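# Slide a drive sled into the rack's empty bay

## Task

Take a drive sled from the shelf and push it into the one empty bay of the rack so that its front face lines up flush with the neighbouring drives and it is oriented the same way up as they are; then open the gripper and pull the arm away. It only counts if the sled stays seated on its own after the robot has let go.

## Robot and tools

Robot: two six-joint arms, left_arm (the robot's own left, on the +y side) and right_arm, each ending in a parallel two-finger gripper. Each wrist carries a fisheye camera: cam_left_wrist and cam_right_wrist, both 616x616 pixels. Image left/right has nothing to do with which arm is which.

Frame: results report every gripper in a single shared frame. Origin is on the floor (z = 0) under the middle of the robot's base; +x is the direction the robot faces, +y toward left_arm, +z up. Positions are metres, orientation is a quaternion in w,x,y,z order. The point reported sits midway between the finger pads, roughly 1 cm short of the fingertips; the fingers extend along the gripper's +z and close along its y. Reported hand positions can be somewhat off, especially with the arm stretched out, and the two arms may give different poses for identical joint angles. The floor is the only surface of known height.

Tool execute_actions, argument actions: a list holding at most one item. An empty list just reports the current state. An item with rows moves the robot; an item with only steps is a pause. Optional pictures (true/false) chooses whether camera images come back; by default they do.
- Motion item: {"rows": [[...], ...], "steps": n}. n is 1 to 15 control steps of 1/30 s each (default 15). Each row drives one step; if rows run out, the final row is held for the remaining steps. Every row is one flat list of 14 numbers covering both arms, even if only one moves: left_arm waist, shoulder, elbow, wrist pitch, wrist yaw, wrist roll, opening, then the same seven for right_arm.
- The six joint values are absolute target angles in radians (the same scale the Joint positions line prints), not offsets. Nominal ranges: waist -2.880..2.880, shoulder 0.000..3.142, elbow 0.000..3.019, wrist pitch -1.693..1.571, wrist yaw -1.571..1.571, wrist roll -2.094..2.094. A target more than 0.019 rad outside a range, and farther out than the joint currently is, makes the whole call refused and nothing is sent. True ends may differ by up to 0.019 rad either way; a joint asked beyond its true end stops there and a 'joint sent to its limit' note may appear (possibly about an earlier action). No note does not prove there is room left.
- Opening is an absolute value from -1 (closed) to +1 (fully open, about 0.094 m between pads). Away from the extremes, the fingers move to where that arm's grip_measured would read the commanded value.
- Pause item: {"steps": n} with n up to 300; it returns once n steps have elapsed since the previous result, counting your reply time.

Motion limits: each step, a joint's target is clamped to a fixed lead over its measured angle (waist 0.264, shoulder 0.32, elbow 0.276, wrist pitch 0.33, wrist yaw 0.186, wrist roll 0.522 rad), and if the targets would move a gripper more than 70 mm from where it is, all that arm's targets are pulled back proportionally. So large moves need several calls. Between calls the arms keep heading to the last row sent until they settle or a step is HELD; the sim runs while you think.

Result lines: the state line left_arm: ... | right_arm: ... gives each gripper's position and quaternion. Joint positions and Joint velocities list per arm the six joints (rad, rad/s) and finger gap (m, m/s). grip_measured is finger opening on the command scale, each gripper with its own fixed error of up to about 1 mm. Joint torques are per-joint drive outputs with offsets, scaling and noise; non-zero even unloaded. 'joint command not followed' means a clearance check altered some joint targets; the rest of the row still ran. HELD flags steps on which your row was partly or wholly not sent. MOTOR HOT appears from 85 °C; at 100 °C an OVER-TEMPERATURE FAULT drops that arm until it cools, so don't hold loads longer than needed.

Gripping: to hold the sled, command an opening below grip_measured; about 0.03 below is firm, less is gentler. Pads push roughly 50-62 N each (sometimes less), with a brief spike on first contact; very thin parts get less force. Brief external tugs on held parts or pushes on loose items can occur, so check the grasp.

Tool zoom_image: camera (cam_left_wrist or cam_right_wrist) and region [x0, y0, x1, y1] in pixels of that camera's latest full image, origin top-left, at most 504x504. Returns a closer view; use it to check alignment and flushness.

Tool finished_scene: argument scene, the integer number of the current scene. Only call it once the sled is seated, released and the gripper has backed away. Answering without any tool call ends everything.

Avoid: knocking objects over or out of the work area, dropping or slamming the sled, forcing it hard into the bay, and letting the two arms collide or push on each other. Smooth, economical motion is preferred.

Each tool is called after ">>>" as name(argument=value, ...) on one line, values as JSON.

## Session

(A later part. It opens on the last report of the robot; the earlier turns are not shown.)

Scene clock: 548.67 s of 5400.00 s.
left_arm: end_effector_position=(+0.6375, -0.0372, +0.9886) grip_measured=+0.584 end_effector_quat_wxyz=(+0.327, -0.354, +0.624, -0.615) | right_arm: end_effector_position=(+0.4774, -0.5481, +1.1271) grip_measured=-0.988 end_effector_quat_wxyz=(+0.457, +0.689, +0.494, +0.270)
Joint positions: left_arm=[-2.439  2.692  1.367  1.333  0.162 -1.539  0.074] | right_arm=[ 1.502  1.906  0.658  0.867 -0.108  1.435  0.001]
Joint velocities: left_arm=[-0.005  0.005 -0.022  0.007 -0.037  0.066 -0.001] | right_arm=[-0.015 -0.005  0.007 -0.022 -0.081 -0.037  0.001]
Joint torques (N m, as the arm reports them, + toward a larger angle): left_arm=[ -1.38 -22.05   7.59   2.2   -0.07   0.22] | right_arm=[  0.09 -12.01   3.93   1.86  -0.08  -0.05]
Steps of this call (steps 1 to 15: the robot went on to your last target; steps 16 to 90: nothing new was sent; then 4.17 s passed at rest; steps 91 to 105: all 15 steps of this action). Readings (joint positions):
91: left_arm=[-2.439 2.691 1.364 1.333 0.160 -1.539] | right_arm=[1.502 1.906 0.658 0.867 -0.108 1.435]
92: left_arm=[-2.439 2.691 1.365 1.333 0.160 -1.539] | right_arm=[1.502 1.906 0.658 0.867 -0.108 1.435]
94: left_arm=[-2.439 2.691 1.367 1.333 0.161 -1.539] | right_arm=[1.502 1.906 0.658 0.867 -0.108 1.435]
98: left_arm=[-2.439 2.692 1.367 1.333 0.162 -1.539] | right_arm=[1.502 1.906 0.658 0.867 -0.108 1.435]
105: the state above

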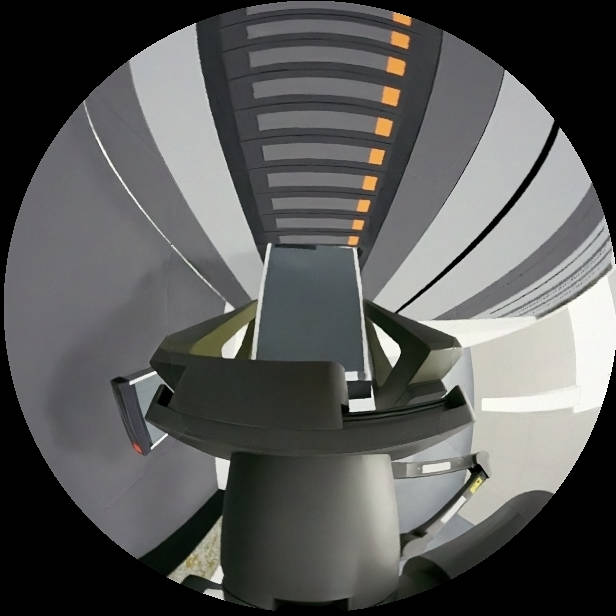

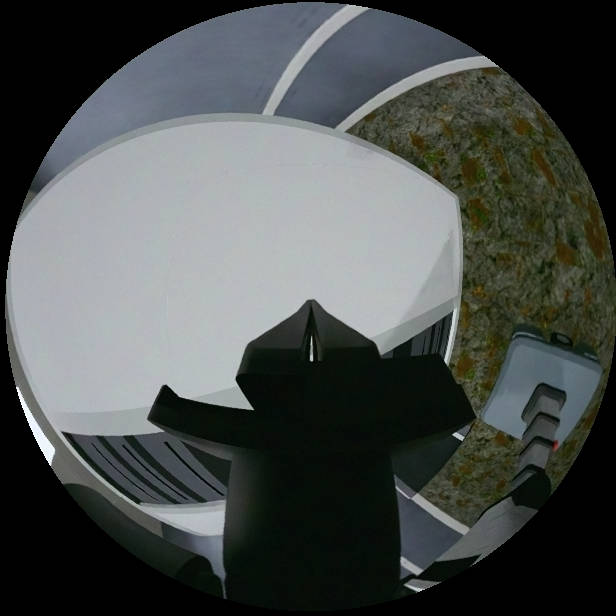

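>>> execute_actions(actions=[{"rows":[[-2.439,2.69,1.34,1.335,0.16,-1.525,0.54,1.5,1.9,0.66,0.87,-0.109,1.435,-1],[-2.439,2.69,1.34,1.335,0.16,-1.525,0.54,1.5,1.9,0.66,0.87,-0.109,1.435,-1],[-2.439,2.69,1.34,1.335,0.16,-1.525,0.54,1.5,1.9,0.66,0.87,-0.109,1.435,-1],[-2.439,2.69,1.34,1.335,0.16,-1.525,0.54,1.5,1.9,0.66,0.87,-0.109,1.435,-1],[-2.439,2.69,1.34,1.335,0.16,-1.525,0.54,1.5,1.9,0.66,0.87,-0.109,1.435,-1],[-2.439,2.715,1.34,1.44,0.16,-1.525,0.54,1.5,1.9,0.66,0.87,-0.109,1.435,-1]]}])

>>> zoom_image(camera="cam_left_wrist", region=[230, 150, 400, 320])

Scene clock: 567.00 s of 5400.00 s.
left_arm: end_effector_position=(+0.6205, -0.0306, +0.9795) grip_measured=+0.584 end_effector_quat_wxyz=(+0.332, -0.350, +0.618, -0.621) | right_arm: end_effector_position=(+0.4774, -0.5481, +1.1271) grip_measured=-0.988 end_effector_quat_wxyz=(+0.457, +0.689, +0.494, +0.270)
Joint positions: left_arm=[-2.439  2.72   1.34   1.408  0.162 -1.538  0.074] | right_arm=[ 1.502  1.906  0.658  0.867 -0.108  1.435  0.001]
Joint velocities: left_arm=[ 0.005 -0.005  0.007  0.007 -0.022 -0.051 -0.   ] | right_arm=[ 0.005  0.005 -0.007  0.007 -0.022  0.022  0.   ]
Joint torques (N m, as the arm reports them, + toward a larger angle): left_arm=[ -0.96 -20.28   2.49   3.54  -0.07   0.22] | right_arm=[  0.43 -11.81   3.87   1.91  -0.07  -0.05]
Steps of this call (steps 1 to 15: the robot went on to your last target; steps 16 to 90: nothing new was sent; then 14.83 s passed at rest; steps 91 to 105: all 15 steps of this action). Readings (joint positions):
91: left_arm=[-2.439 2.692 1.362 1.333 0.162 -1.539] | right_arm=[1.502 1.906 0.658 0.867 -0.108 1.435]
92: left_arm=[-2.439 2.692 1.357 1.333 0.162 -1.538] | right_arm=[1.502 1.906 0.658 0.867 -0.108 1.435]
94: left_arm=[-2.439 2.693 1.346 1.333 0.162 -1.538] | right_arm=[1.502 1.906 0.658 0.867 -0.108 1.435]
98: left_arm=[-2.439 2.707 1.340 1.389 0.162 -1.538] | right_arm=[1.502 1.906 0.658 0.867 -0.108 1.435]
105: the state above

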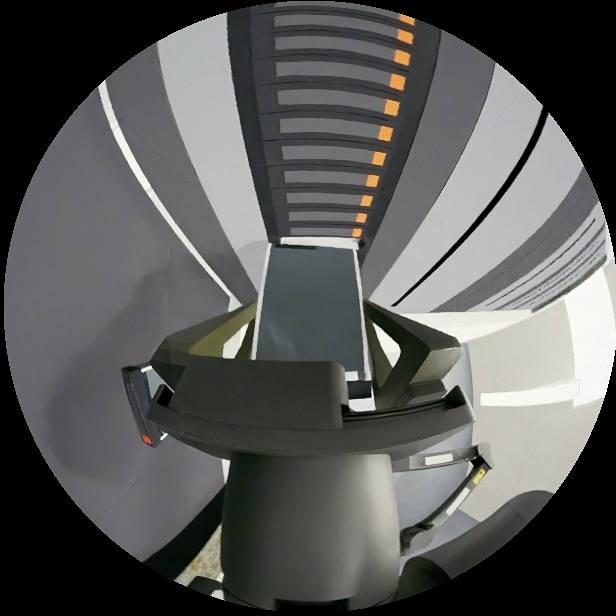

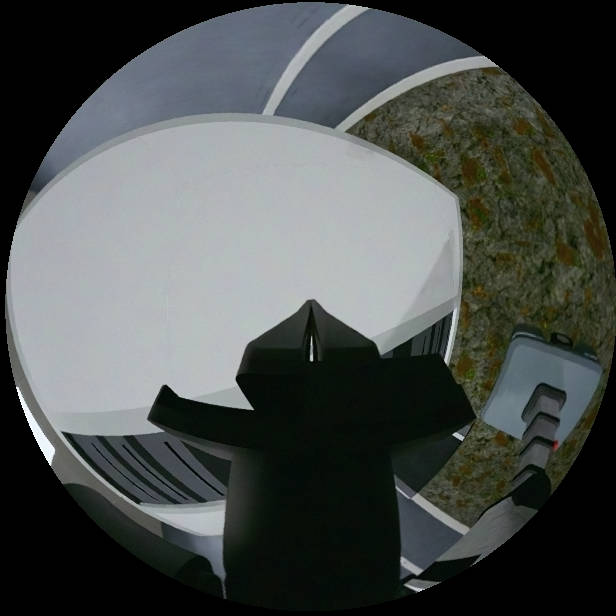

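Region (230, 150, 400, 320) of cam_left_wrist's 616x616 image, scaled by 2.965, with more detail than that image has.

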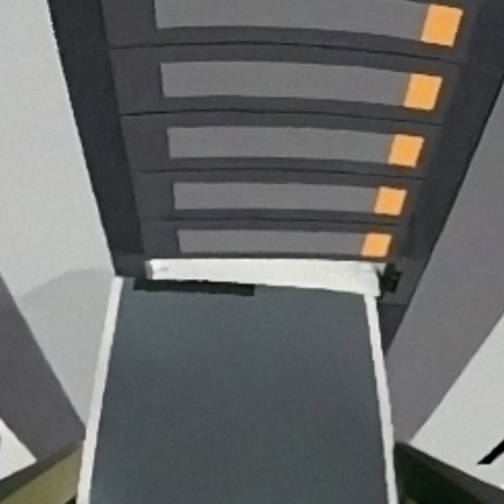

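>>> execute_actions(actions=[{"rows":[[-2.432,2.71,1.37,1.40,0.16,-1.525,0.54,1.5,1.9,0.66,0.87,-0.109,1.435,-1],[-2.432,2.71,1.375,1.395,0.16,-1.525,0.54,1.5,1.9,0.66,0.87,-0.109,1.435,-1],[-2.432,2.71,1.38,1.39,0.16,-1.525,0.54,1.5,1.9,0.66,0.87,-0.109,1.435,-1],[-2.432,2.71,1.39,1.385,0.16,-1.525,0.54,1.5,1.9,0.66,0.87,-0.109,1.435,-1],[-2.432,2.71,1.4,1.38,0.16,-1.525,0.54,1.5,1.9,0.66,0.87,-0.109,1.435,-1],[-2.432,2.71,1.41,1.378,0.16,-1.525,0.54,1.5,1.9,0.66,0.87,-0.109,1.435,-1],[-2.432,2.71,1.42,1.378,0.16,-1.525,0.54,1.5,1.9,0.66,0.87,-0.109,1.435,-1],[-2.432,2.71,1.43,1.378,0.16,-1.525,0.54,1.5,1.9,0.66,0.87,-0.109,1.435,-1]]}])

>>> zoom_image(camera="cam_left_wrist", region=[230, 150, 400, 320])

Scene clock: 579.97 s of 5400.00 s.
left_arm: end_effector_position=(+0.6359, -0.0380, +0.9862) grip_measured=+0.584 end_effector_quat_wxyz=(+0.335, -0.345, +0.613, -0.627) | right_arm: end_effector_position=(+0.4774, -0.5481, +1.1271) grip_measured=-0.988 end_effector_quat_wxyz=(+0.457, +0.689, +0.494, +0.270)
Joint positions: left_arm=[-2.44   2.722  1.387  1.381  0.165 -1.539  0.074] | right_arm=[ 1.502  1.906  0.658  0.867 -0.108  1.435  0.001]
Joint velocities: left_arm=[-0.005 -0.005 -0.007 -0.002 -0.007 -0.051 -0.   ] | right_arm=[-0.015 -0.015  0.007  0.012 -0.037  0.022 -0.001]
Joint torques (N m, as the arm reports them, + toward a larger angle): left_arm=[ -0.62 -21.96   5.6    1.96  -0.28   0.23] | right_arm=[  0.42 -11.98   3.95   1.93  -0.08  -0.05]
Steps of this call (steps 1 to 15: the robot went on to your last target; steps 16 to 90: nothing new was sent; then 9.47 s passed at rest; steps 91 to 105: all 15 steps of this action). Readings (joint positions):
91: left_arm=[-2.439 2.720 1.340 1.410 0.162 -1.538] | right_arm=[1.502 1.906 0.658 0.867 -0.108 1.435]
92: left_arm=[-2.439 2.720 1.341 1.407 0.162 -1.538] | right_arm=[1.502 1.906 0.658 0.867 -0.108 1.435]
94: left_arm=[-2.439 2.720 1.344 1.400 0.162 -1.538] | right_arm=[1.502 1.906 0.658 0.867 -0.108 1.435]
98: left_arm=[-2.439 2.720 1.374 1.385 0.162 -1.538] | right_arm=[1.502 1.906 0.658 0.867 -0.108 1.435]
105: the state above

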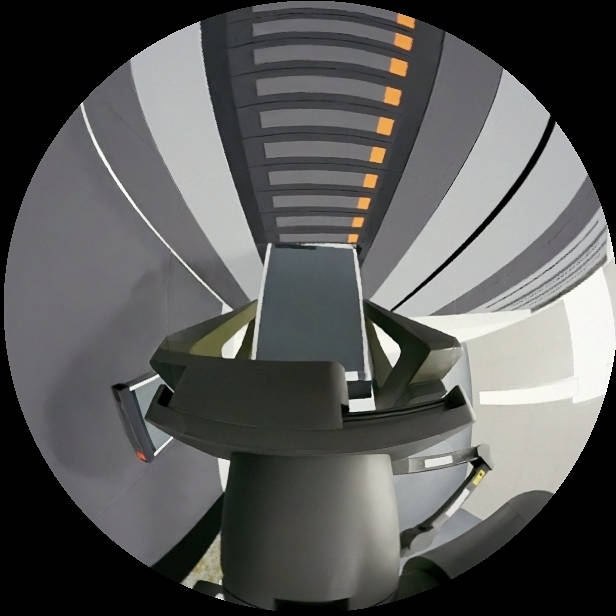

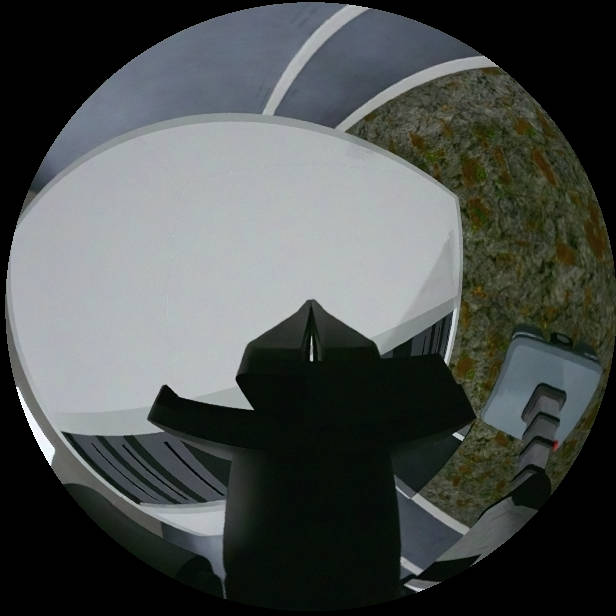

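Region (230, 150, 400, 320) of cam_left_wrist's 616x616 image, scaled by 2.965, with more detail than that image has.

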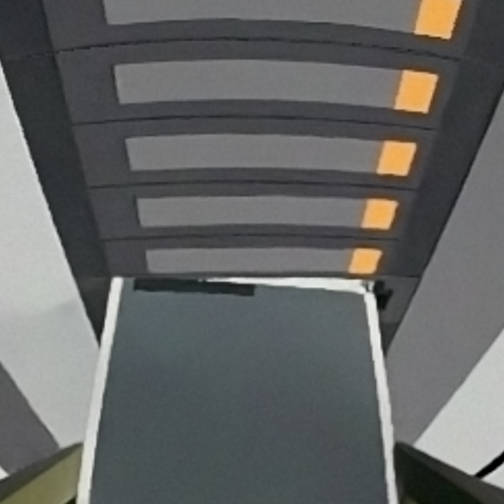

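>>> execute_actions(actions=[{"rows":[[-2.43,2.71,1.40,1.385,0.16,-1.495,0.54,1.5,1.9,0.66,0.87,-0.109,1.435,-1],[-2.425,2.71,1.395,1.385,0.16,-1.495,0.54,1.5,1.9,0.66,0.87,-0.109,1.435,-1],[-2.42,2.71,1.39,1.385,0.16,-1.495,0.54,1.5,1.9,0.66,0.87,-0.109,1.435,-1],[-2.42,2.71,1.387,1.385,0.16,-1.495,0.54,1.5,1.9,0.66,0.87,-0.109,1.435,-1],[-2.42,2.71,1.384,1.385,0.16,-1.495,0.54,1.5,1.9,0.66,0.87,-0.109,1.435,-1],[-2.42,2.71,1.382,1.385,0.16,-1.495,0.54,1.5,1.9,0.66,0.87,-0.109,1.435,-1],[-2.42,2.71,1.38,1.385,0.16,-1.495,0.54,1.5,1.9,0.66,0.87,-0.109,1.435,-1],[-2.42,2.71,1.378,1.385,0.16,-1.495,0.54,1.5,1.9,0.66,0.87,-0.109,1.435,-1],[-2.42,2.71,1.376,1.385,0.16,-1.495,0.54,1.5,1.9,0.66,0.87,-0.109,1.435,-1],[-2.425,2.71,1.385,1.385,0.16,-1.495,0.54,1.5,1.9,0.66,0.87,-0.109,1.435,-1]],"steps":12}])

>>> zoom_image(camera="cam_left_wrist", region=[230, 150, 400, 320])

Scene clock: 591.70 s of 5400.00 s.
left_arm: end_effector_position=(+0.6356, -0.0324, +0.9836) grip_measured=+0.584 end_effector_quat_wxyz=(+0.344, -0.341, +0.618, -0.619) | right_arm: end_effector_position=(+0.4774, -0.5481, +1.1271) grip_measured=-0.988 end_effector_quat_wxyz=(+0.457, +0.689, +0.494, +0.270)
Joint positions: left_arm=[-2.433  2.722  1.38   1.381  0.164 -1.513  0.074] | right_arm=[ 1.502  1.906  0.658  0.867 -0.108  1.435  0.001]
Joint velocities: left_arm=[-0.024 -0.005  0.012  0.007 -0.022 -0.007 -0.   ] | right_arm=[-0.005 -0.024  0.012  0.002 -0.007 -0.022  0.   ]
Joint torques (N m, as the arm reports them, + toward a larger angle): left_arm=[ -0.26 -21.33   3.03   2.36  -0.19   0.28] | right_arm=[  0.32 -11.67   3.9    1.88  -0.09  -0.06]
Steps of this call (steps 1 to 15: the robot went on to your last target; steps 16 to 90: nothing new was sent; then 8.33 s passed at rest; steps 91 to 102: all 12 steps of this action). Readings (joint positions):
91: left_arm=[-2.440 2.722 1.387 1.381 0.165 -1.535] | right_arm=[1.502 1.906 0.658 0.867 -0.108 1.435]
92: left_arm=[-2.440 2.722 1.387 1.381 0.165 -1.530] | right_arm=[1.502 1.906 0.658 0.867 -0.108 1.435]
94: left_arm=[-2.440 2.722 1.386 1.381 0.165 -1.524] | right_arm=[1.502 1.906 0.658 0.867 -0.108 1.435]
98: left_arm=[-2.436 2.722 1.382 1.381 0.165 -1.516] | right_arm=[1.502 1.906 0.658 0.867 -0.108 1.435]
102: the state above

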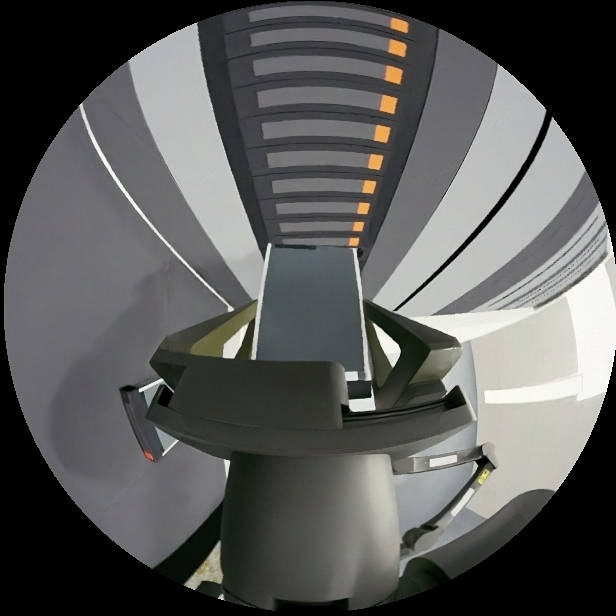

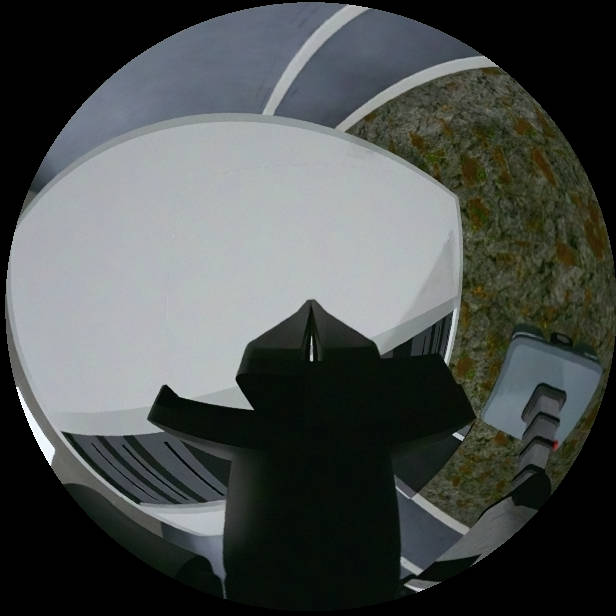

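Region (230, 150, 400, 320) of cam_left_wrist's 616x616 image, scaled by 2.965, with more detail than that image has.

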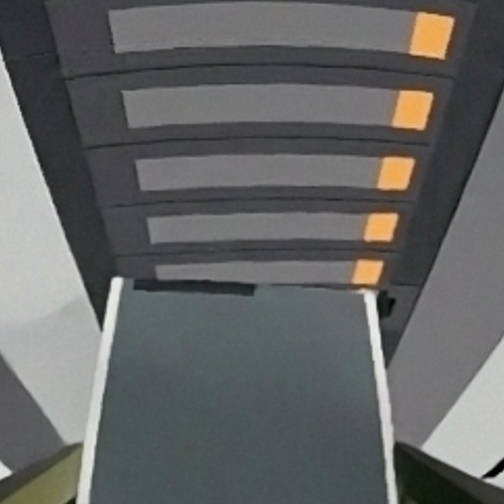

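>>> execute_actions(actions=[{"rows":[[-2.435,2.71,1.38,1.385,0.16,-1.55,0.54,1.5,1.9,0.66,0.87,-0.109,1.435,-1],[-2.437,2.71,1.39,1.385,0.16,-1.55,0.54,1.5,1.9,0.66,0.87,-0.109,1.435,-1],[-2.439,2.71,1.4,1.385,0.16,-1.55,0.54,1.5,1.9,0.66,0.87,-0.109,1.435,-1],[-2.441,2.71,1.41,1.385,0.16,-1.55,0.54,1.5,1.9,0.66,0.87,-0.109,1.435,-1],[-2.443,2.71,1.41,1.385,0.16,-1.55,0.54,1.5,1.9,0.66,0.87,-0.109,1.435,-1],[-2.445,2.71,1.41,1.385,0.16,-1.55,0.54,1.5,1.9,0.66,0.87,-0.109,1.435,-1],[-2.44,2.71,1.41,1.385,0.16,-1.55,0.54,1.5,1.9,0.66,0.87,-0.109,1.435,-1]],"steps":10}], pictures=false)

>>> execute_actions(actions=[{"rows":[[-2.435,2.7,1.41,1.385,0.16,-1.545,0.54,1.5,1.9,0.66,0.87,-0.109,1.435,-1],[-2.435,2.695,1.41,1.385,0.16,-1.545,0.54,1.5,1.9,0.66,0.87,-0.109,1.435,-1],[-2.435,2.69,1.41,1.385,0.16,-1.545,0.54,1.5,1.9,0.66,0.87,-0.109,1.435,-1],[-2.435,2.686,1.41,1.385,0.16,-1.545,0.54,1.5,1.9,0.66,0.87,-0.109,1.435,-1],[-2.435,2.682,1.41,1.385,0.16,-1.545,0.54,1.5,1.9,0.66,0.87,-0.109,1.435,-1],[-2.435,2.678,1.41,1.385,0.16,-1.545,0.54,1.5,1.9,0.66,0.87,-0.109,1.435,-1],[-2.435,2.674,1.41,1.385,0.16,-1.545,0.54,1.5,1.9,0.66,0.87,-0.109,1.435,-1],[-2.435,2.67,1.41,1.385,0.16,-1.545,0.54,1.5,1.9,0.66,0.87,-0.109,1.435,-1]]}])

>>> zoom_image(camera="cam_left_wrist", region=[230, 150, 400, 320])

Scene clock: 610.80 s of 5400.00 s.
left_arm: end_effector_position=(+0.6354, -0.0321, +0.9834) grip_measured=+0.584 end_effector_quat_wxyz=(+0.337, -0.348, +0.615, -0.622) | right_arm: end_effector_position=(+0.4774, -0.5481, +1.1271) grip_measured=-0.988 end_effector_quat_wxyz=(+0.457, +0.689, +0.494, +0.270)
Joint positions: left_arm=[-2.433  2.722  1.379  1.381  0.163 -1.535  0.074] | right_arm=[ 1.502  1.906  0.658  0.867 -0.108  1.435  0.001]
Joint velocities: left_arm=[ 0.005 -0.015 -0.007 -0.007 -0.051 -0.007  0.   ] | right_arm=[ 0.015 -0.005 -0.007 -0.017  0.007  0.051  0.   ]
Joint torques (N m, as the arm reports them, + toward a larger angle): left_arm=[ -2.28 -21.53   4.72   2.3   -0.13  -0.08] | right_arm=[  0.14 -11.83   3.88   1.9   -0.07  -0.07]
Steps of this call (steps 1 to 15: the robot went on to your last target; steps 16 to 90: nothing new was sent; then 15.77 s passed at rest; steps 91 to 100: all 10 steps of this action). Readings (joint positions):
91: left_arm=[-2.433 2.722 1.379 1.381 0.164 -1.517] | right_arm=[1.502 1.906 0.658 0.867 -0.108 1.435]
92: left_arm=[-2.433 2.722 1.379 1.381 0.164 -1.521] | right_arm=[1.502 1.906 0.658 0.867 -0.108 1.435]
94: left_arm=[-2.433 2.722 1.379 1.381 0.163 -1.527] | right_arm=[1.502 1.906 0.658 0.867 -0.108 1.435]
98: left_arm=[-2.433 2.722 1.379 1.381 0.163 -1.533] | right_arm=[1.502 1.906 0.658 0.867 -0.108 1.435]
100: the state above

Scene clock: 611.30 s of 5400.00 s.
left_arm: end_effector_position=(+0.6361, -0.0323, +0.9850) grip_measured=+0.584 end_effector_quat_wxyz=(+0.337, -0.348, +0.614, -0.623) | right_arm: end_effector_position=(+0.4774, -0.5481, +1.1271) grip_measured=-0.988 end_effector_quat_wxyz=(+0.457, +0.689, +0.494, +0.270)
Joint positions: left_arm=[-2.433  2.719  1.379  1.381  0.163 -1.537  0.074] | right_arm=[ 1.502  1.906  0.658  0.867 -0.108  1.435  0.001]
Joint velocities: left_arm=[ 0.005 -0.015 -0.012 -0.007 -0.037 -0.037 -0.   ] | right_arm=[-0.024  0.005  0.017 -0.017  0.066 -0.007  0.   ]
Joint torques (N m, as the arm reports them, + toward a larger angle): left_arm=[ -1.6  -24.86   4.71   2.34  -0.14   0.  ] | right_arm=[  0.12 -11.74   3.9    1.87  -0.1   -0.06]
Steps of this call (steps 1 to 15: all 15 steps of this action). Readings (joint positions):
1: left_arm=[-2.433 2.722 1.379 1.381 0.163 -1.535] | right_arm=[1.502 1.906 0.658 0.867 -0.108 1.435]
2: left_arm=[-2.433 2.722 1.379 1.381 0.163 -1.535] | right_arm=[1.502 1.906 0.658 0.867 -0.108 1.435]
4: left_arm=[-2.433 2.722 1.379 1.381 0.163 -1.535] | right_arm=[1.502 1.906 0.658 0.867 -0.108 1.435]
8: left_arm=[-2.433 2.720 1.379 1.381 0.163 -1.535] | right_arm=[1.502 1.906 0.658 0.867 -0.108 1.435]
15: the state above

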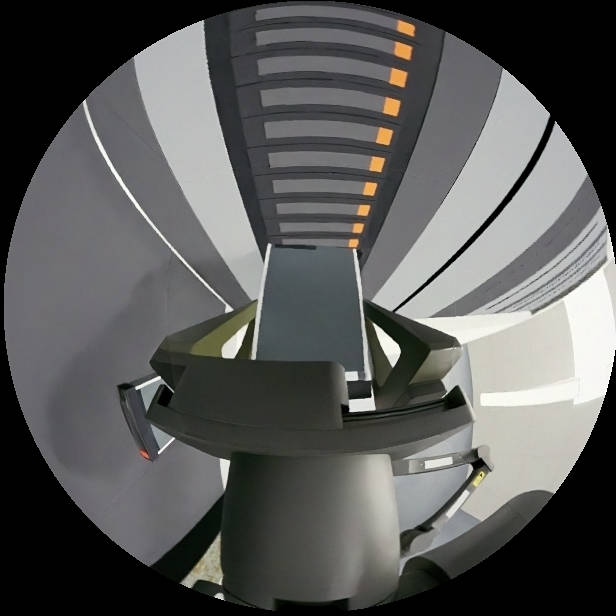

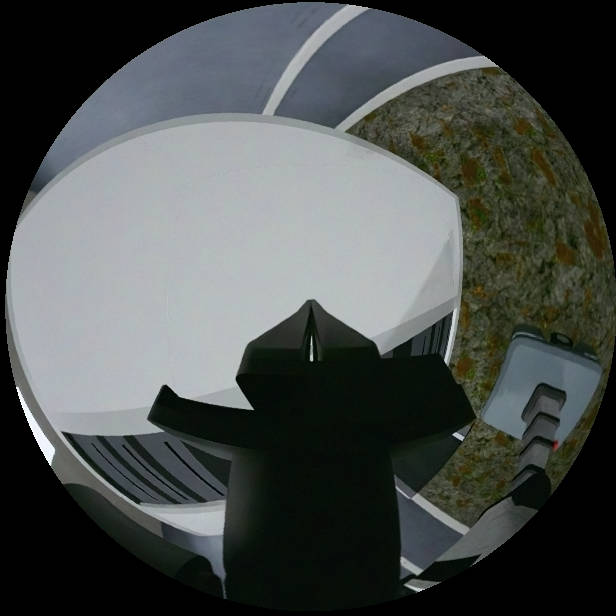

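Region (230, 150, 400, 320) of cam_left_wrist's 616x616 image, scaled by 2.965, with more detail than that image has.

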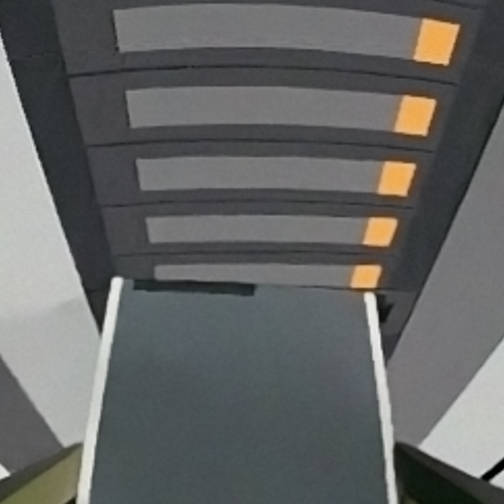

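>>> execute_actions(actions=[{"rows":[[-2.445,2.67,1.43,1.385,0.16,-1.545,0.54,1.5,1.9,0.66,0.87,-0.109,1.435,-1]],"steps":12}])

>>> zoom_image(camera="cam_left_wrist", region=[230, 150, 400, 320])

Scene clock: 617.10 s of 5400.00 s.
left_arm: end_effector_position=(+0.6358, -0.0343, +0.9856) grip_measured=+0.584 end_effector_quat_wxyz=(+0.336, -0.347, +0.614, -0.624) | right_arm: end_effector_position=(+0.4774, -0.5481, +1.1271) grip_measured=-0.988 end_effector_quat_wxyz=(+0.457, +0.689, +0.494, +0.270)
Joint positions: left_arm=[-2.435  2.719  1.381  1.381  0.163 -1.537  0.074] | right_arm=[ 1.502  1.906  0.658  0.867 -0.108  1.435  0.001]
Joint velocities: left_arm=[ 0.005 -0.005 -0.007 -0.007  0.007  0.022  0.001] | right_arm=[ 0.005 -0.005  0.017 -0.002  0.022  0.051 -0.001]
Joint torques (N m, as the arm reports them, + toward a larger angle): left_arm=[ -2.16 -24.66   5.97   2.27  -0.14  -0.02] | right_arm=[  0.19 -11.85   3.96   1.89  -0.09  -0.06]
Steps of this call (steps 1 to 15: the robot went on to your last target; steps 16 to 90: nothing new was sent; then 2.40 s passed at rest; steps 91 to 102: all 12 steps of this action). Readings (joint positions):
91: left_arm=[-2.433 2.719 1.379 1.381 0.163 -1.537] | right_arm=[1.502 1.906 0.658 0.867 -0.108 1.435]
92: left_arm=[-2.433 2.719 1.379 1.381 0.163 -1.537] | right_arm=[1.502 1.906 0.658 0.867 -0.108 1.435]
94: left_arm=[-2.434 2.719 1.380 1.381 0.163 -1.537] | right_arm=[1.502 1.906 0.658 0.867 -0.108 1.435]
98: left_arm=[-2.435 2.719 1.381 1.381 0.163 -1.537] | right_arm=[1.502 1.906 0.658 0.867 -0.108 1.435]
102: the state above

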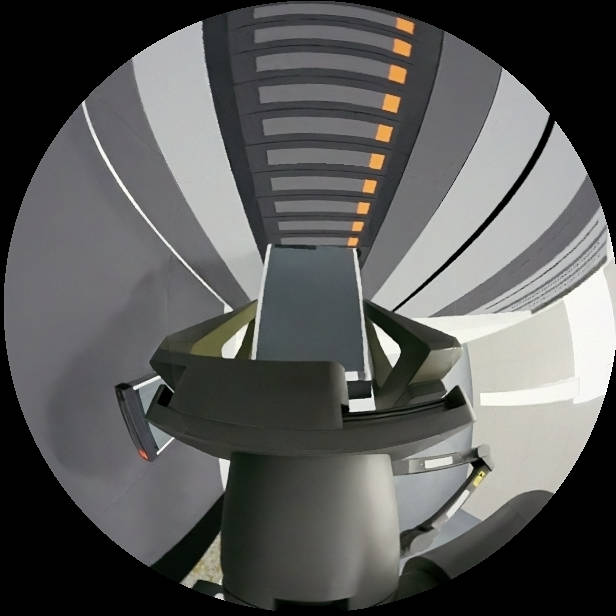

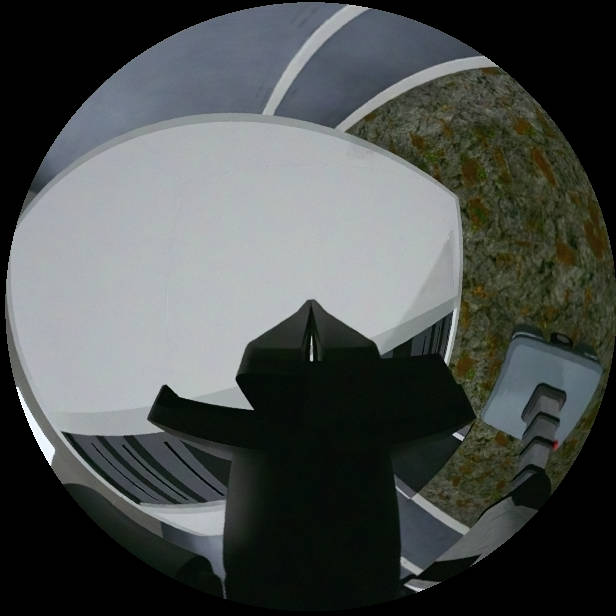

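Region (230, 150, 400, 320) of cam_left_wrist's 616x616 image, scaled by 2.965, with more detail than that image has.

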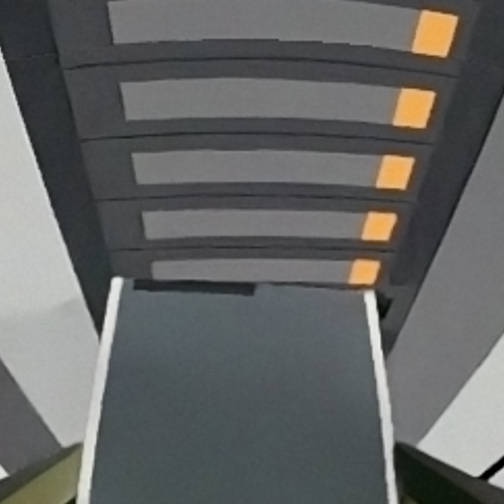

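>>> execute_actions(actions=[{"rows":[[-2.447,2.665,1.43,1.385,0.16,-1.545,0.54,1.5,1.9,0.66,0.87,-0.109,1.435,-1],[-2.449,2.66,1.43,1.385,0.16,-1.545,0.54,1.5,1.9,0.66,0.87,-0.109,1.435,-1],[-2.451,2.655,1.43,1.385,0.16,-1.545,0.54,1.5,1.9,0.66,0.87,-0.109,1.435,-1],[-2.451,2.65,1.43,1.385,0.16,-1.545,0.54,1.5,1.9,0.66,0.87,-0.109,1.435,-1],[-2.445,2.645,1.43,1.385,0.16,-1.545,0.54,1.5,1.9,0.66,0.87,-0.109,1.435,-1]],"steps":10}])

>>> zoom_image(camera="cam_left_wrist", region=[230, 150, 400, 320])

Scene clock: 625.07 s of 5400.00 s.
left_arm: end_effector_position=(+0.6370, -0.0398, +0.9935) grip_measured=+0.584 end_effector_quat_wxyz=(+0.336, -0.343, +0.611, -0.629) | right_arm: end_effector_position=(+0.4774, -0.5481, +1.1271) grip_measured=-0.988 end_effector_quat_wxyz=(+0.457, +0.689, +0.494, +0.270)
Joint positions: left_arm=[-2.442  2.709  1.382  1.381  0.163 -1.539  0.074] | right_arm=[ 1.502  1.906  0.658  0.867 -0.108  1.435  0.001]
Joint velocities: left_arm=[-0.024 -0.073  0.046  0.007 -0.007  0.022  0.001] | right_arm=[ 0.005 -0.005 -0.012 -0.002 -0.081 -0.051 -0.   ]
Joint torques (N m, as the arm reports them, + toward a larger angle): left_arm=[ -1.6  -25.61   5.73   2.16  -0.13   0.  ] | right_arm=[  0.32 -11.81   3.93   1.89  -0.08  -0.06]
Steps of this call (steps 1 to 15: the robot went on to your last target; steps 16 to 90: nothing new was sent; then 4.63 s passed at rest; steps 91 to 100: all 10 steps of this action). Readings (joint positions):
91: left_arm=[-2.435 2.719 1.381 1.381 0.163 -1.537] | right_arm=[1.502 1.906 0.658 0.867 -0.108 1.435]
92: left_arm=[-2.435 2.718 1.381 1.381 0.163 -1.537] | right_arm=[1.502 1.906 0.658 0.867 -0.108 1.435]
94: left_arm=[-2.437 2.716 1.381 1.381 0.163 -1.537] | right_arm=[1.502 1.906 0.658 0.867 -0.108 1.435]
98: left_arm=[-2.441 2.711 1.381 1.381 0.163 -1.539] | right_arm=[1.502 1.906 0.658 0.867 -0.108 1.435]
100: the state above

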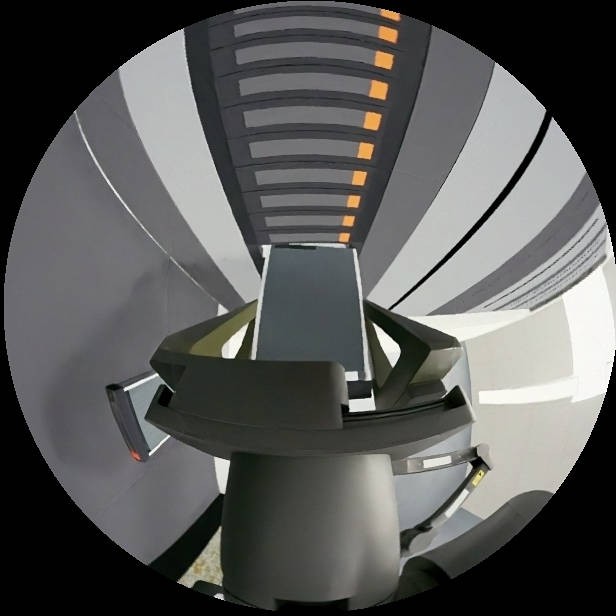

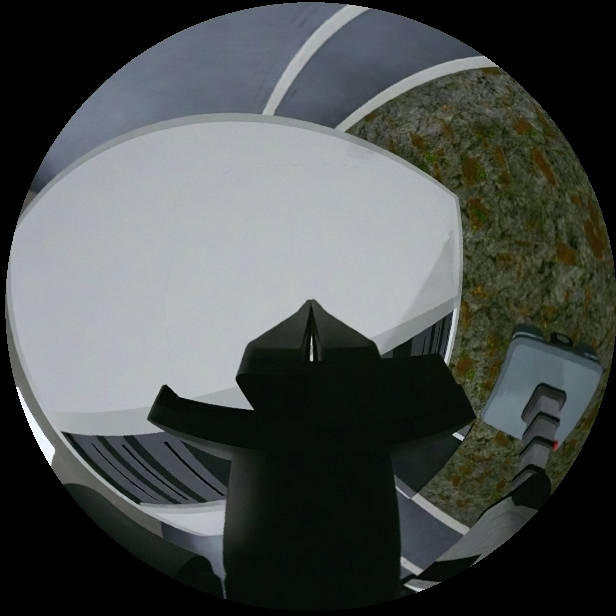

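Region (230, 150, 400, 320) of cam_left_wrist's 616x616 image, scaled by 2.965, with more detail than that image has.

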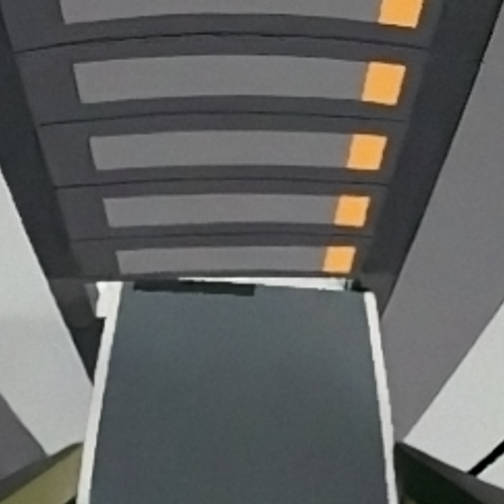

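>>> execute_actions(actions=[{"rows":[[-2.443,2.69,1.43,1.385,0.16,-1.545,0.54,1.5,1.9,0.66,0.87,-0.109,1.435,-1],[-2.443,2.7,1.43,1.385,0.16,-1.545,0.54,1.5,1.9,0.66,0.87,-0.109,1.435,-1],[-2.443,2.704,1.43,1.385,0.16,-1.545,0.54,1.5,1.9,0.66,0.87,-0.109,1.435,-1],[-2.443,2.706,1.43,1.385,0.16,-1.545,0.54,1.5,1.9,0.66,0.87,-0.109,1.435,-1],[-2.443,2.708,1.43,1.385,0.16,-1.545,0.54,1.5,1.9,0.66,0.87,-0.109,1.435,-1],[-2.443,2.71,1.43,1.385,0.16,-1.545,0.54,1.5,1.9,0.66,0.87,-0.109,1.435,-1],[-2.443,2.712,1.43,1.385,0.16,-1.545,0.54,1.5,1.9,0.66,0.87,-0.109,1.435,-1]],"steps":12}])

>>> zoom_image(camera="cam_left_wrist", region=[230, 200, 400, 370])

Scene clock: 639.27 s of 5400.00 s.
left_arm: end_effector_position=(+0.6393, -0.0426, +0.9947) grip_measured=+0.584 end_effector_quat_wxyz=(+0.337, -0.341, +0.609, -0.632) | right_arm: end_effector_position=(+0.4774, -0.5481, +1.1271) grip_measured=-0.988 end_effector_quat_wxyz=(+0.457, +0.689, +0.494, +0.270)
Joint positions: left_arm=[-2.444  2.712  1.394  1.381  0.163 -1.539  0.074] | right_arm=[ 1.502  1.906  0.658  0.867 -0.108  1.435  0.001]
Joint velocities: left_arm=[ 0.005  0.005  0.022 -0.007 -0.007  0.022 -0.   ] | right_arm=[ 0.005 -0.005  0.002 -0.002 -0.051 -0.051 -0.001]
Joint torques (N m, as the arm reports them, + toward a larger angle): left_arm=[ -1.22 -20.39   5.21   2.28  -0.12   0.  ] | right_arm=[  0.18 -11.75   3.93   1.88  -0.06  -0.07]
Steps of this call (steps 1 to 15: the robot went on to your last target; steps 16 to 90: nothing new was sent; then 10.80 s passed at rest; steps 91 to 102: all 12 steps of this action). Readings (joint positions):
91: left_arm=[-2.444 2.700 1.385 1.381 0.165 -1.539] | right_arm=[1.502 1.906 0.658 0.867 -0.108 1.435]
92: left_arm=[-2.444 2.701 1.385 1.381 0.165 -1.539] | right_arm=[1.502 1.906 0.658 0.867 -0.108 1.435]
94: left_arm=[-2.444 2.702 1.386 1.381 0.165 -1.539] | right_arm=[1.502 1.906 0.658 0.867 -0.108 1.435]
98: left_arm=[-2.444 2.707 1.389 1.381 0.165 -1.539] | right_arm=[1.502 1.906 0.658 0.867 -0.108 1.435]
102: the state above

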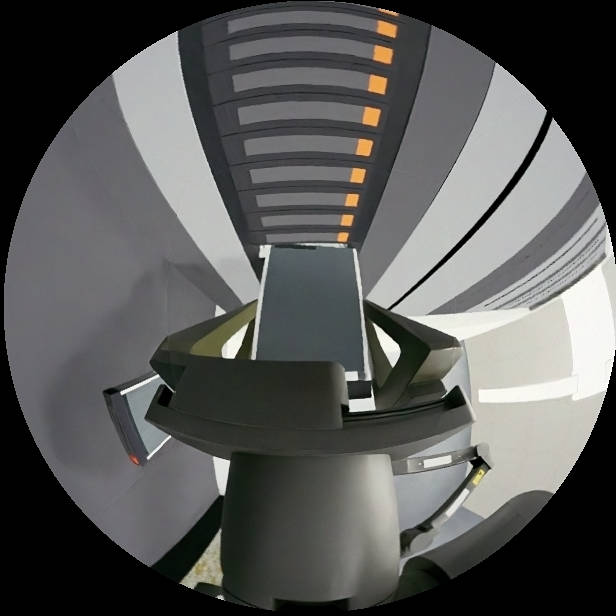

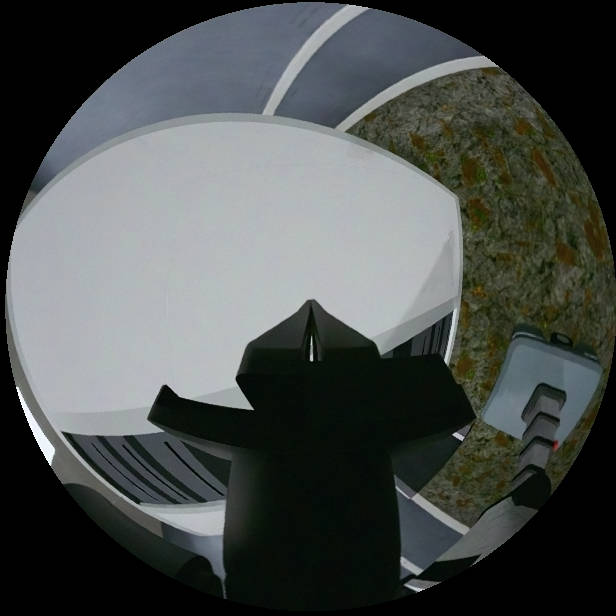

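Region (230, 200, 400, 370) of cam_left_wrist's 616x616 image, scaled by 2.965, with more detail than that image has.

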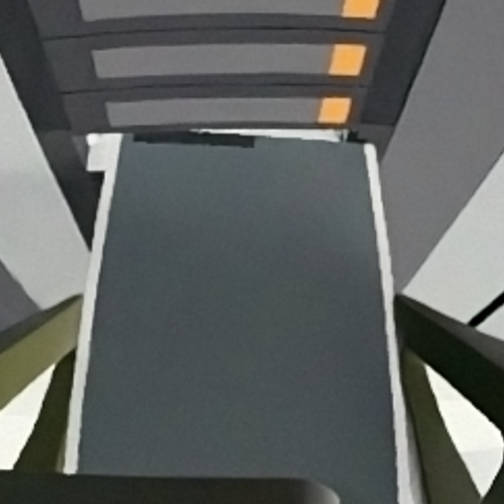

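>>> execute_actions(actions=[{"rows":[[-2.443,2.716,1.43,1.38,0.16,-1.545,0.54,1.5,1.9,0.66,0.87,-0.109,1.435,-1],[-2.443,2.72,1.43,1.375,0.16,-1.545,0.54,1.5,1.9,0.66,0.87,-0.109,1.435,-1],[-2.443,2.724,1.43,1.37,0.16,-1.545,0.54,1.5,1.9,0.66,0.87,-0.109,1.435,-1],[-2.443,2.728,1.43,1.365,0.16,-1.545,0.54,1.5,1.9,0.66,0.87,-0.109,1.435,-1],[-2.443,2.73,1.43,1.365,0.16,-1.545,0.54,1.5,1.9,0.66,0.87,-0.109,1.435,-1]],"steps":10}])

>>> zoom_image(camera="cam_left_wrist", region=[230, 200, 400, 370])

Scene clock: 646.40 s of 5400.00 s.
left_arm: end_effector_position=(+0.6374, -0.0423, +0.9843) grip_measured=+0.584 end_effector_quat_wxyz=(+0.333, -0.345, +0.614, -0.627) | right_arm: end_effector_position=(+0.4774, -0.5481, +1.1271) grip_measured=-0.988 end_effector_quat_wxyz=(+0.457, +0.689, +0.494, +0.270)
Joint positions: left_arm=[-2.444  2.727  1.4    1.372  0.163 -1.539  0.074] | right_arm=[ 1.502  1.906  0.658  0.867 -0.108  1.435  0.001]
Joint velocities: left_arm=[-0.015 -0.015  0.042  0.022  0.037  0.037 -0.001] | right_arm=[-0.005 -0.005  0.002 -0.007 -0.022  0.022 -0.001]
Joint torques (N m, as the arm reports them, + toward a larger angle): left_arm=[ -1.5  -20.39   4.46   1.83  -0.15  -0.03] | right_arm=[  0.13 -11.91   3.92   1.86  -0.09  -0.06]
Steps of this call (steps 1 to 15: the robot went on to your last target; steps 16 to 90: nothing new was sent; then 3.80 s passed at rest; steps 91 to 100: all 10 steps of this action). Readings (joint positions):
91: left_arm=[-2.444 2.714 1.395 1.381 0.163 -1.539] | right_arm=[1.502 1.906 0.658 0.867 -0.108 1.435]
92: left_arm=[-2.444 2.714 1.395 1.381 0.163 -1.539] | right_arm=[1.502 1.906 0.658 0.867 -0.108 1.435]
94: left_arm=[-2.444 2.716 1.396 1.378 0.163 -1.539] | right_arm=[1.502 1.906 0.658 0.867 -0.108 1.435]
98: left_arm=[-2.444 2.725 1.399 1.372 0.163 -1.539] | right_arm=[1.502 1.906 0.658 0.867 -0.108 1.435]
100: the state above

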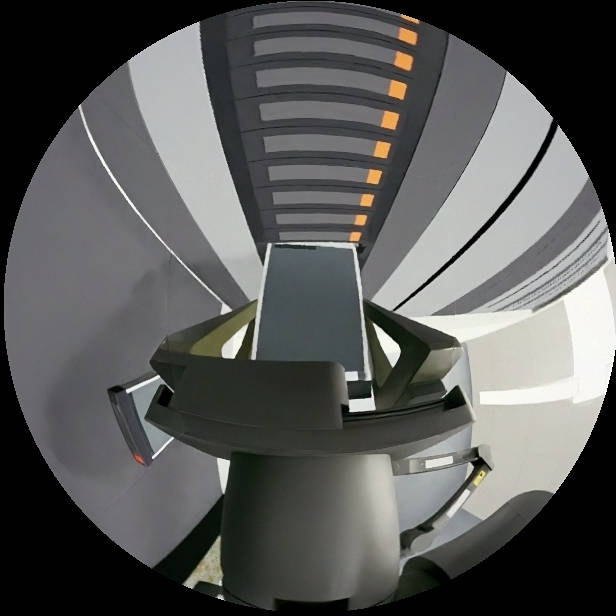

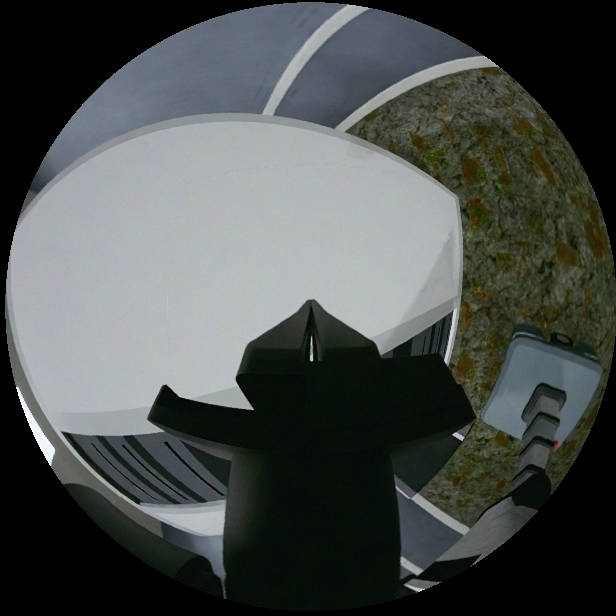

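Region (230, 200, 400, 370) of cam_left_wrist's 616x616 image, scaled by 2.965, with more detail than that image has.

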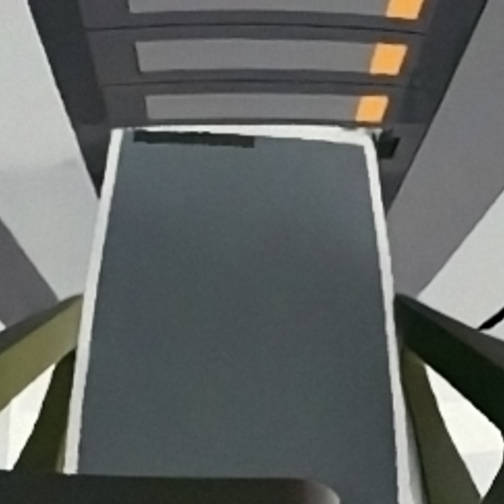

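>>> execute_actions(actions=[{"rows":[[-2.43,2.72,1.40,1.372,0.16,-1.545,0.54,1.5,1.9,0.66,0.87,-0.109,1.435,-1],[-2.428,2.72,1.40,1.372,0.16,-1.545,0.54,1.5,1.9,0.66,0.87,-0.109,1.435,-1],[-2.428,2.72,1.40,1.372,0.16,-1.545,0.54,1.5,1.9,0.66,0.87,-0.109,1.435,-1],[-2.428,2.72,1.40,1.372,0.16,-1.545,0.54,1.5,1.9,0.66,0.87,-0.109,1.435,-1],[-2.428,2.72,1.40,1.372,0.16,-1.545,0.54,1.5,1.9,0.66,0.87,-0.109,1.435,-1],[-2.435,2.72,1.43,1.372,0.16,-1.545,0.54,1.5,1.9,0.66,0.87,-0.109,1.435,-1],[-2.435,2.72,1.45,1.372,0.16,-1.545,0.54,1.5,1.9,0.66,0.87,-0.109,1.435,-1],[-2.435,2.72,1.47,1.372,0.16,-1.545,0.54,1.5,1.9,0.66,0.87,-0.109,1.435,-1]]}])

>>> zoom_image(camera="cam_left_wrist", region=[230, 200, 400, 370])

Scene clock: 661.97 s of 5400.00 s.
left_arm: end_effector_position=(+0.6409, -0.0413, +0.9848) grip_measured=+0.584 end_effector_quat_wxyz=(+0.336, -0.344, +0.612, -0.628) | right_arm: end_effector_position=(+0.4774, -0.5481, +1.1271) grip_measured=-0.988 end_effector_quat_wxyz=(+0.457, +0.689, +0.494, +0.270)
Joint positions: left_arm=[-2.441  2.731  1.411  1.372  0.163 -1.539  0.074] | right_arm=[ 1.502  1.906  0.658  0.867 -0.108  1.435  0.001]
Joint velocities: left_arm=[-0.005 -0.005 -0.022 -0.007  0.051  0.037  0.001] | right_arm=[-0.015 -0.005  0.012  0.002 -0.037  0.022  0.001]
Joint torques (N m, as the arm reports them, + toward a larger angle): left_arm=[ -0.7  -21.82   6.77   2.1   -0.15   0.  ] | right_arm=[  0.19 -11.91   3.95   1.95  -0.07  -0.06]
Steps of this call (steps 1 to 15: the robot went on to your last target; steps 16 to 90: nothing new was sent; then 12.07 s passed at rest; steps 91 to 105: all 15 steps of this action). Readings (joint positions):
91: left_arm=[-2.444 2.728 1.402 1.372 0.163 -1.539] | right_arm=[1.502 1.906 0.658 0.867 -0.108 1.435]
92: left_arm=[-2.444 2.728 1.402 1.372 0.163 -1.539] | right_arm=[1.502 1.906 0.658 0.867 -0.108 1.435]
94: left_arm=[-2.442 2.728 1.402 1.372 0.163 -1.539] | right_arm=[1.502 1.906 0.658 0.867 -0.108 1.435]
98: left_arm=[-2.441 2.728 1.407 1.372 0.163 -1.539] | right_arm=[1.502 1.906 0.658 0.867 -0.108 1.435]
105: the state above

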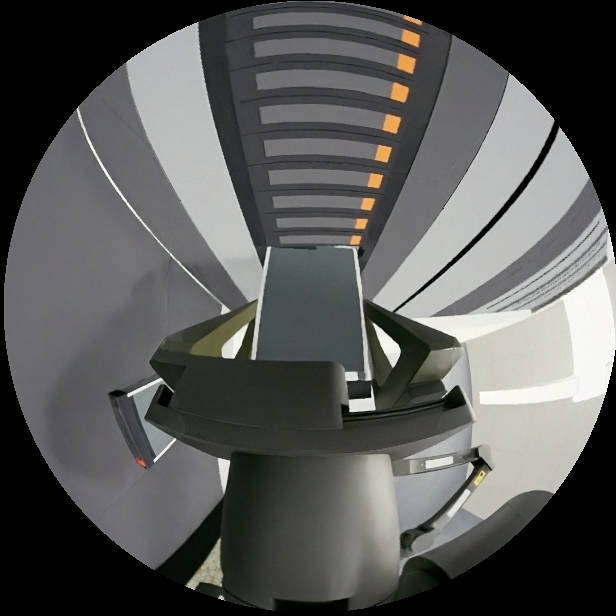

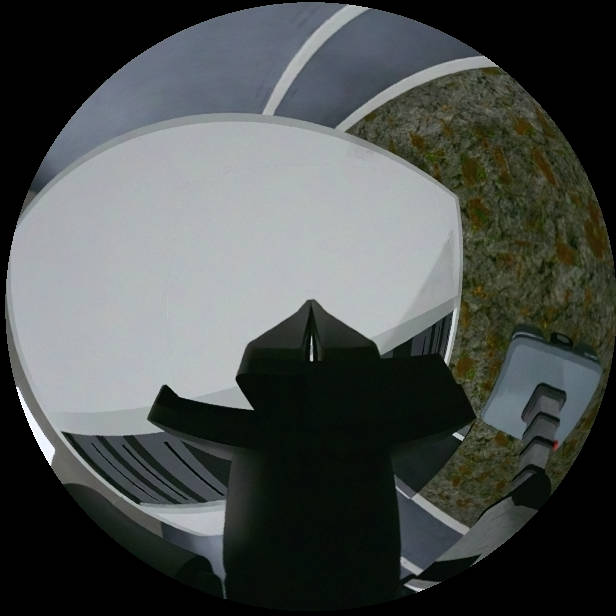

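Region (230, 200, 400, 370) of cam_left_wrist's 616x616 image, scaled by 2.965, with more detail than that image has.

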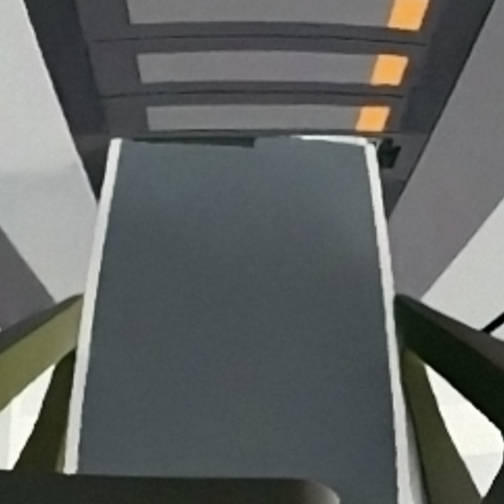

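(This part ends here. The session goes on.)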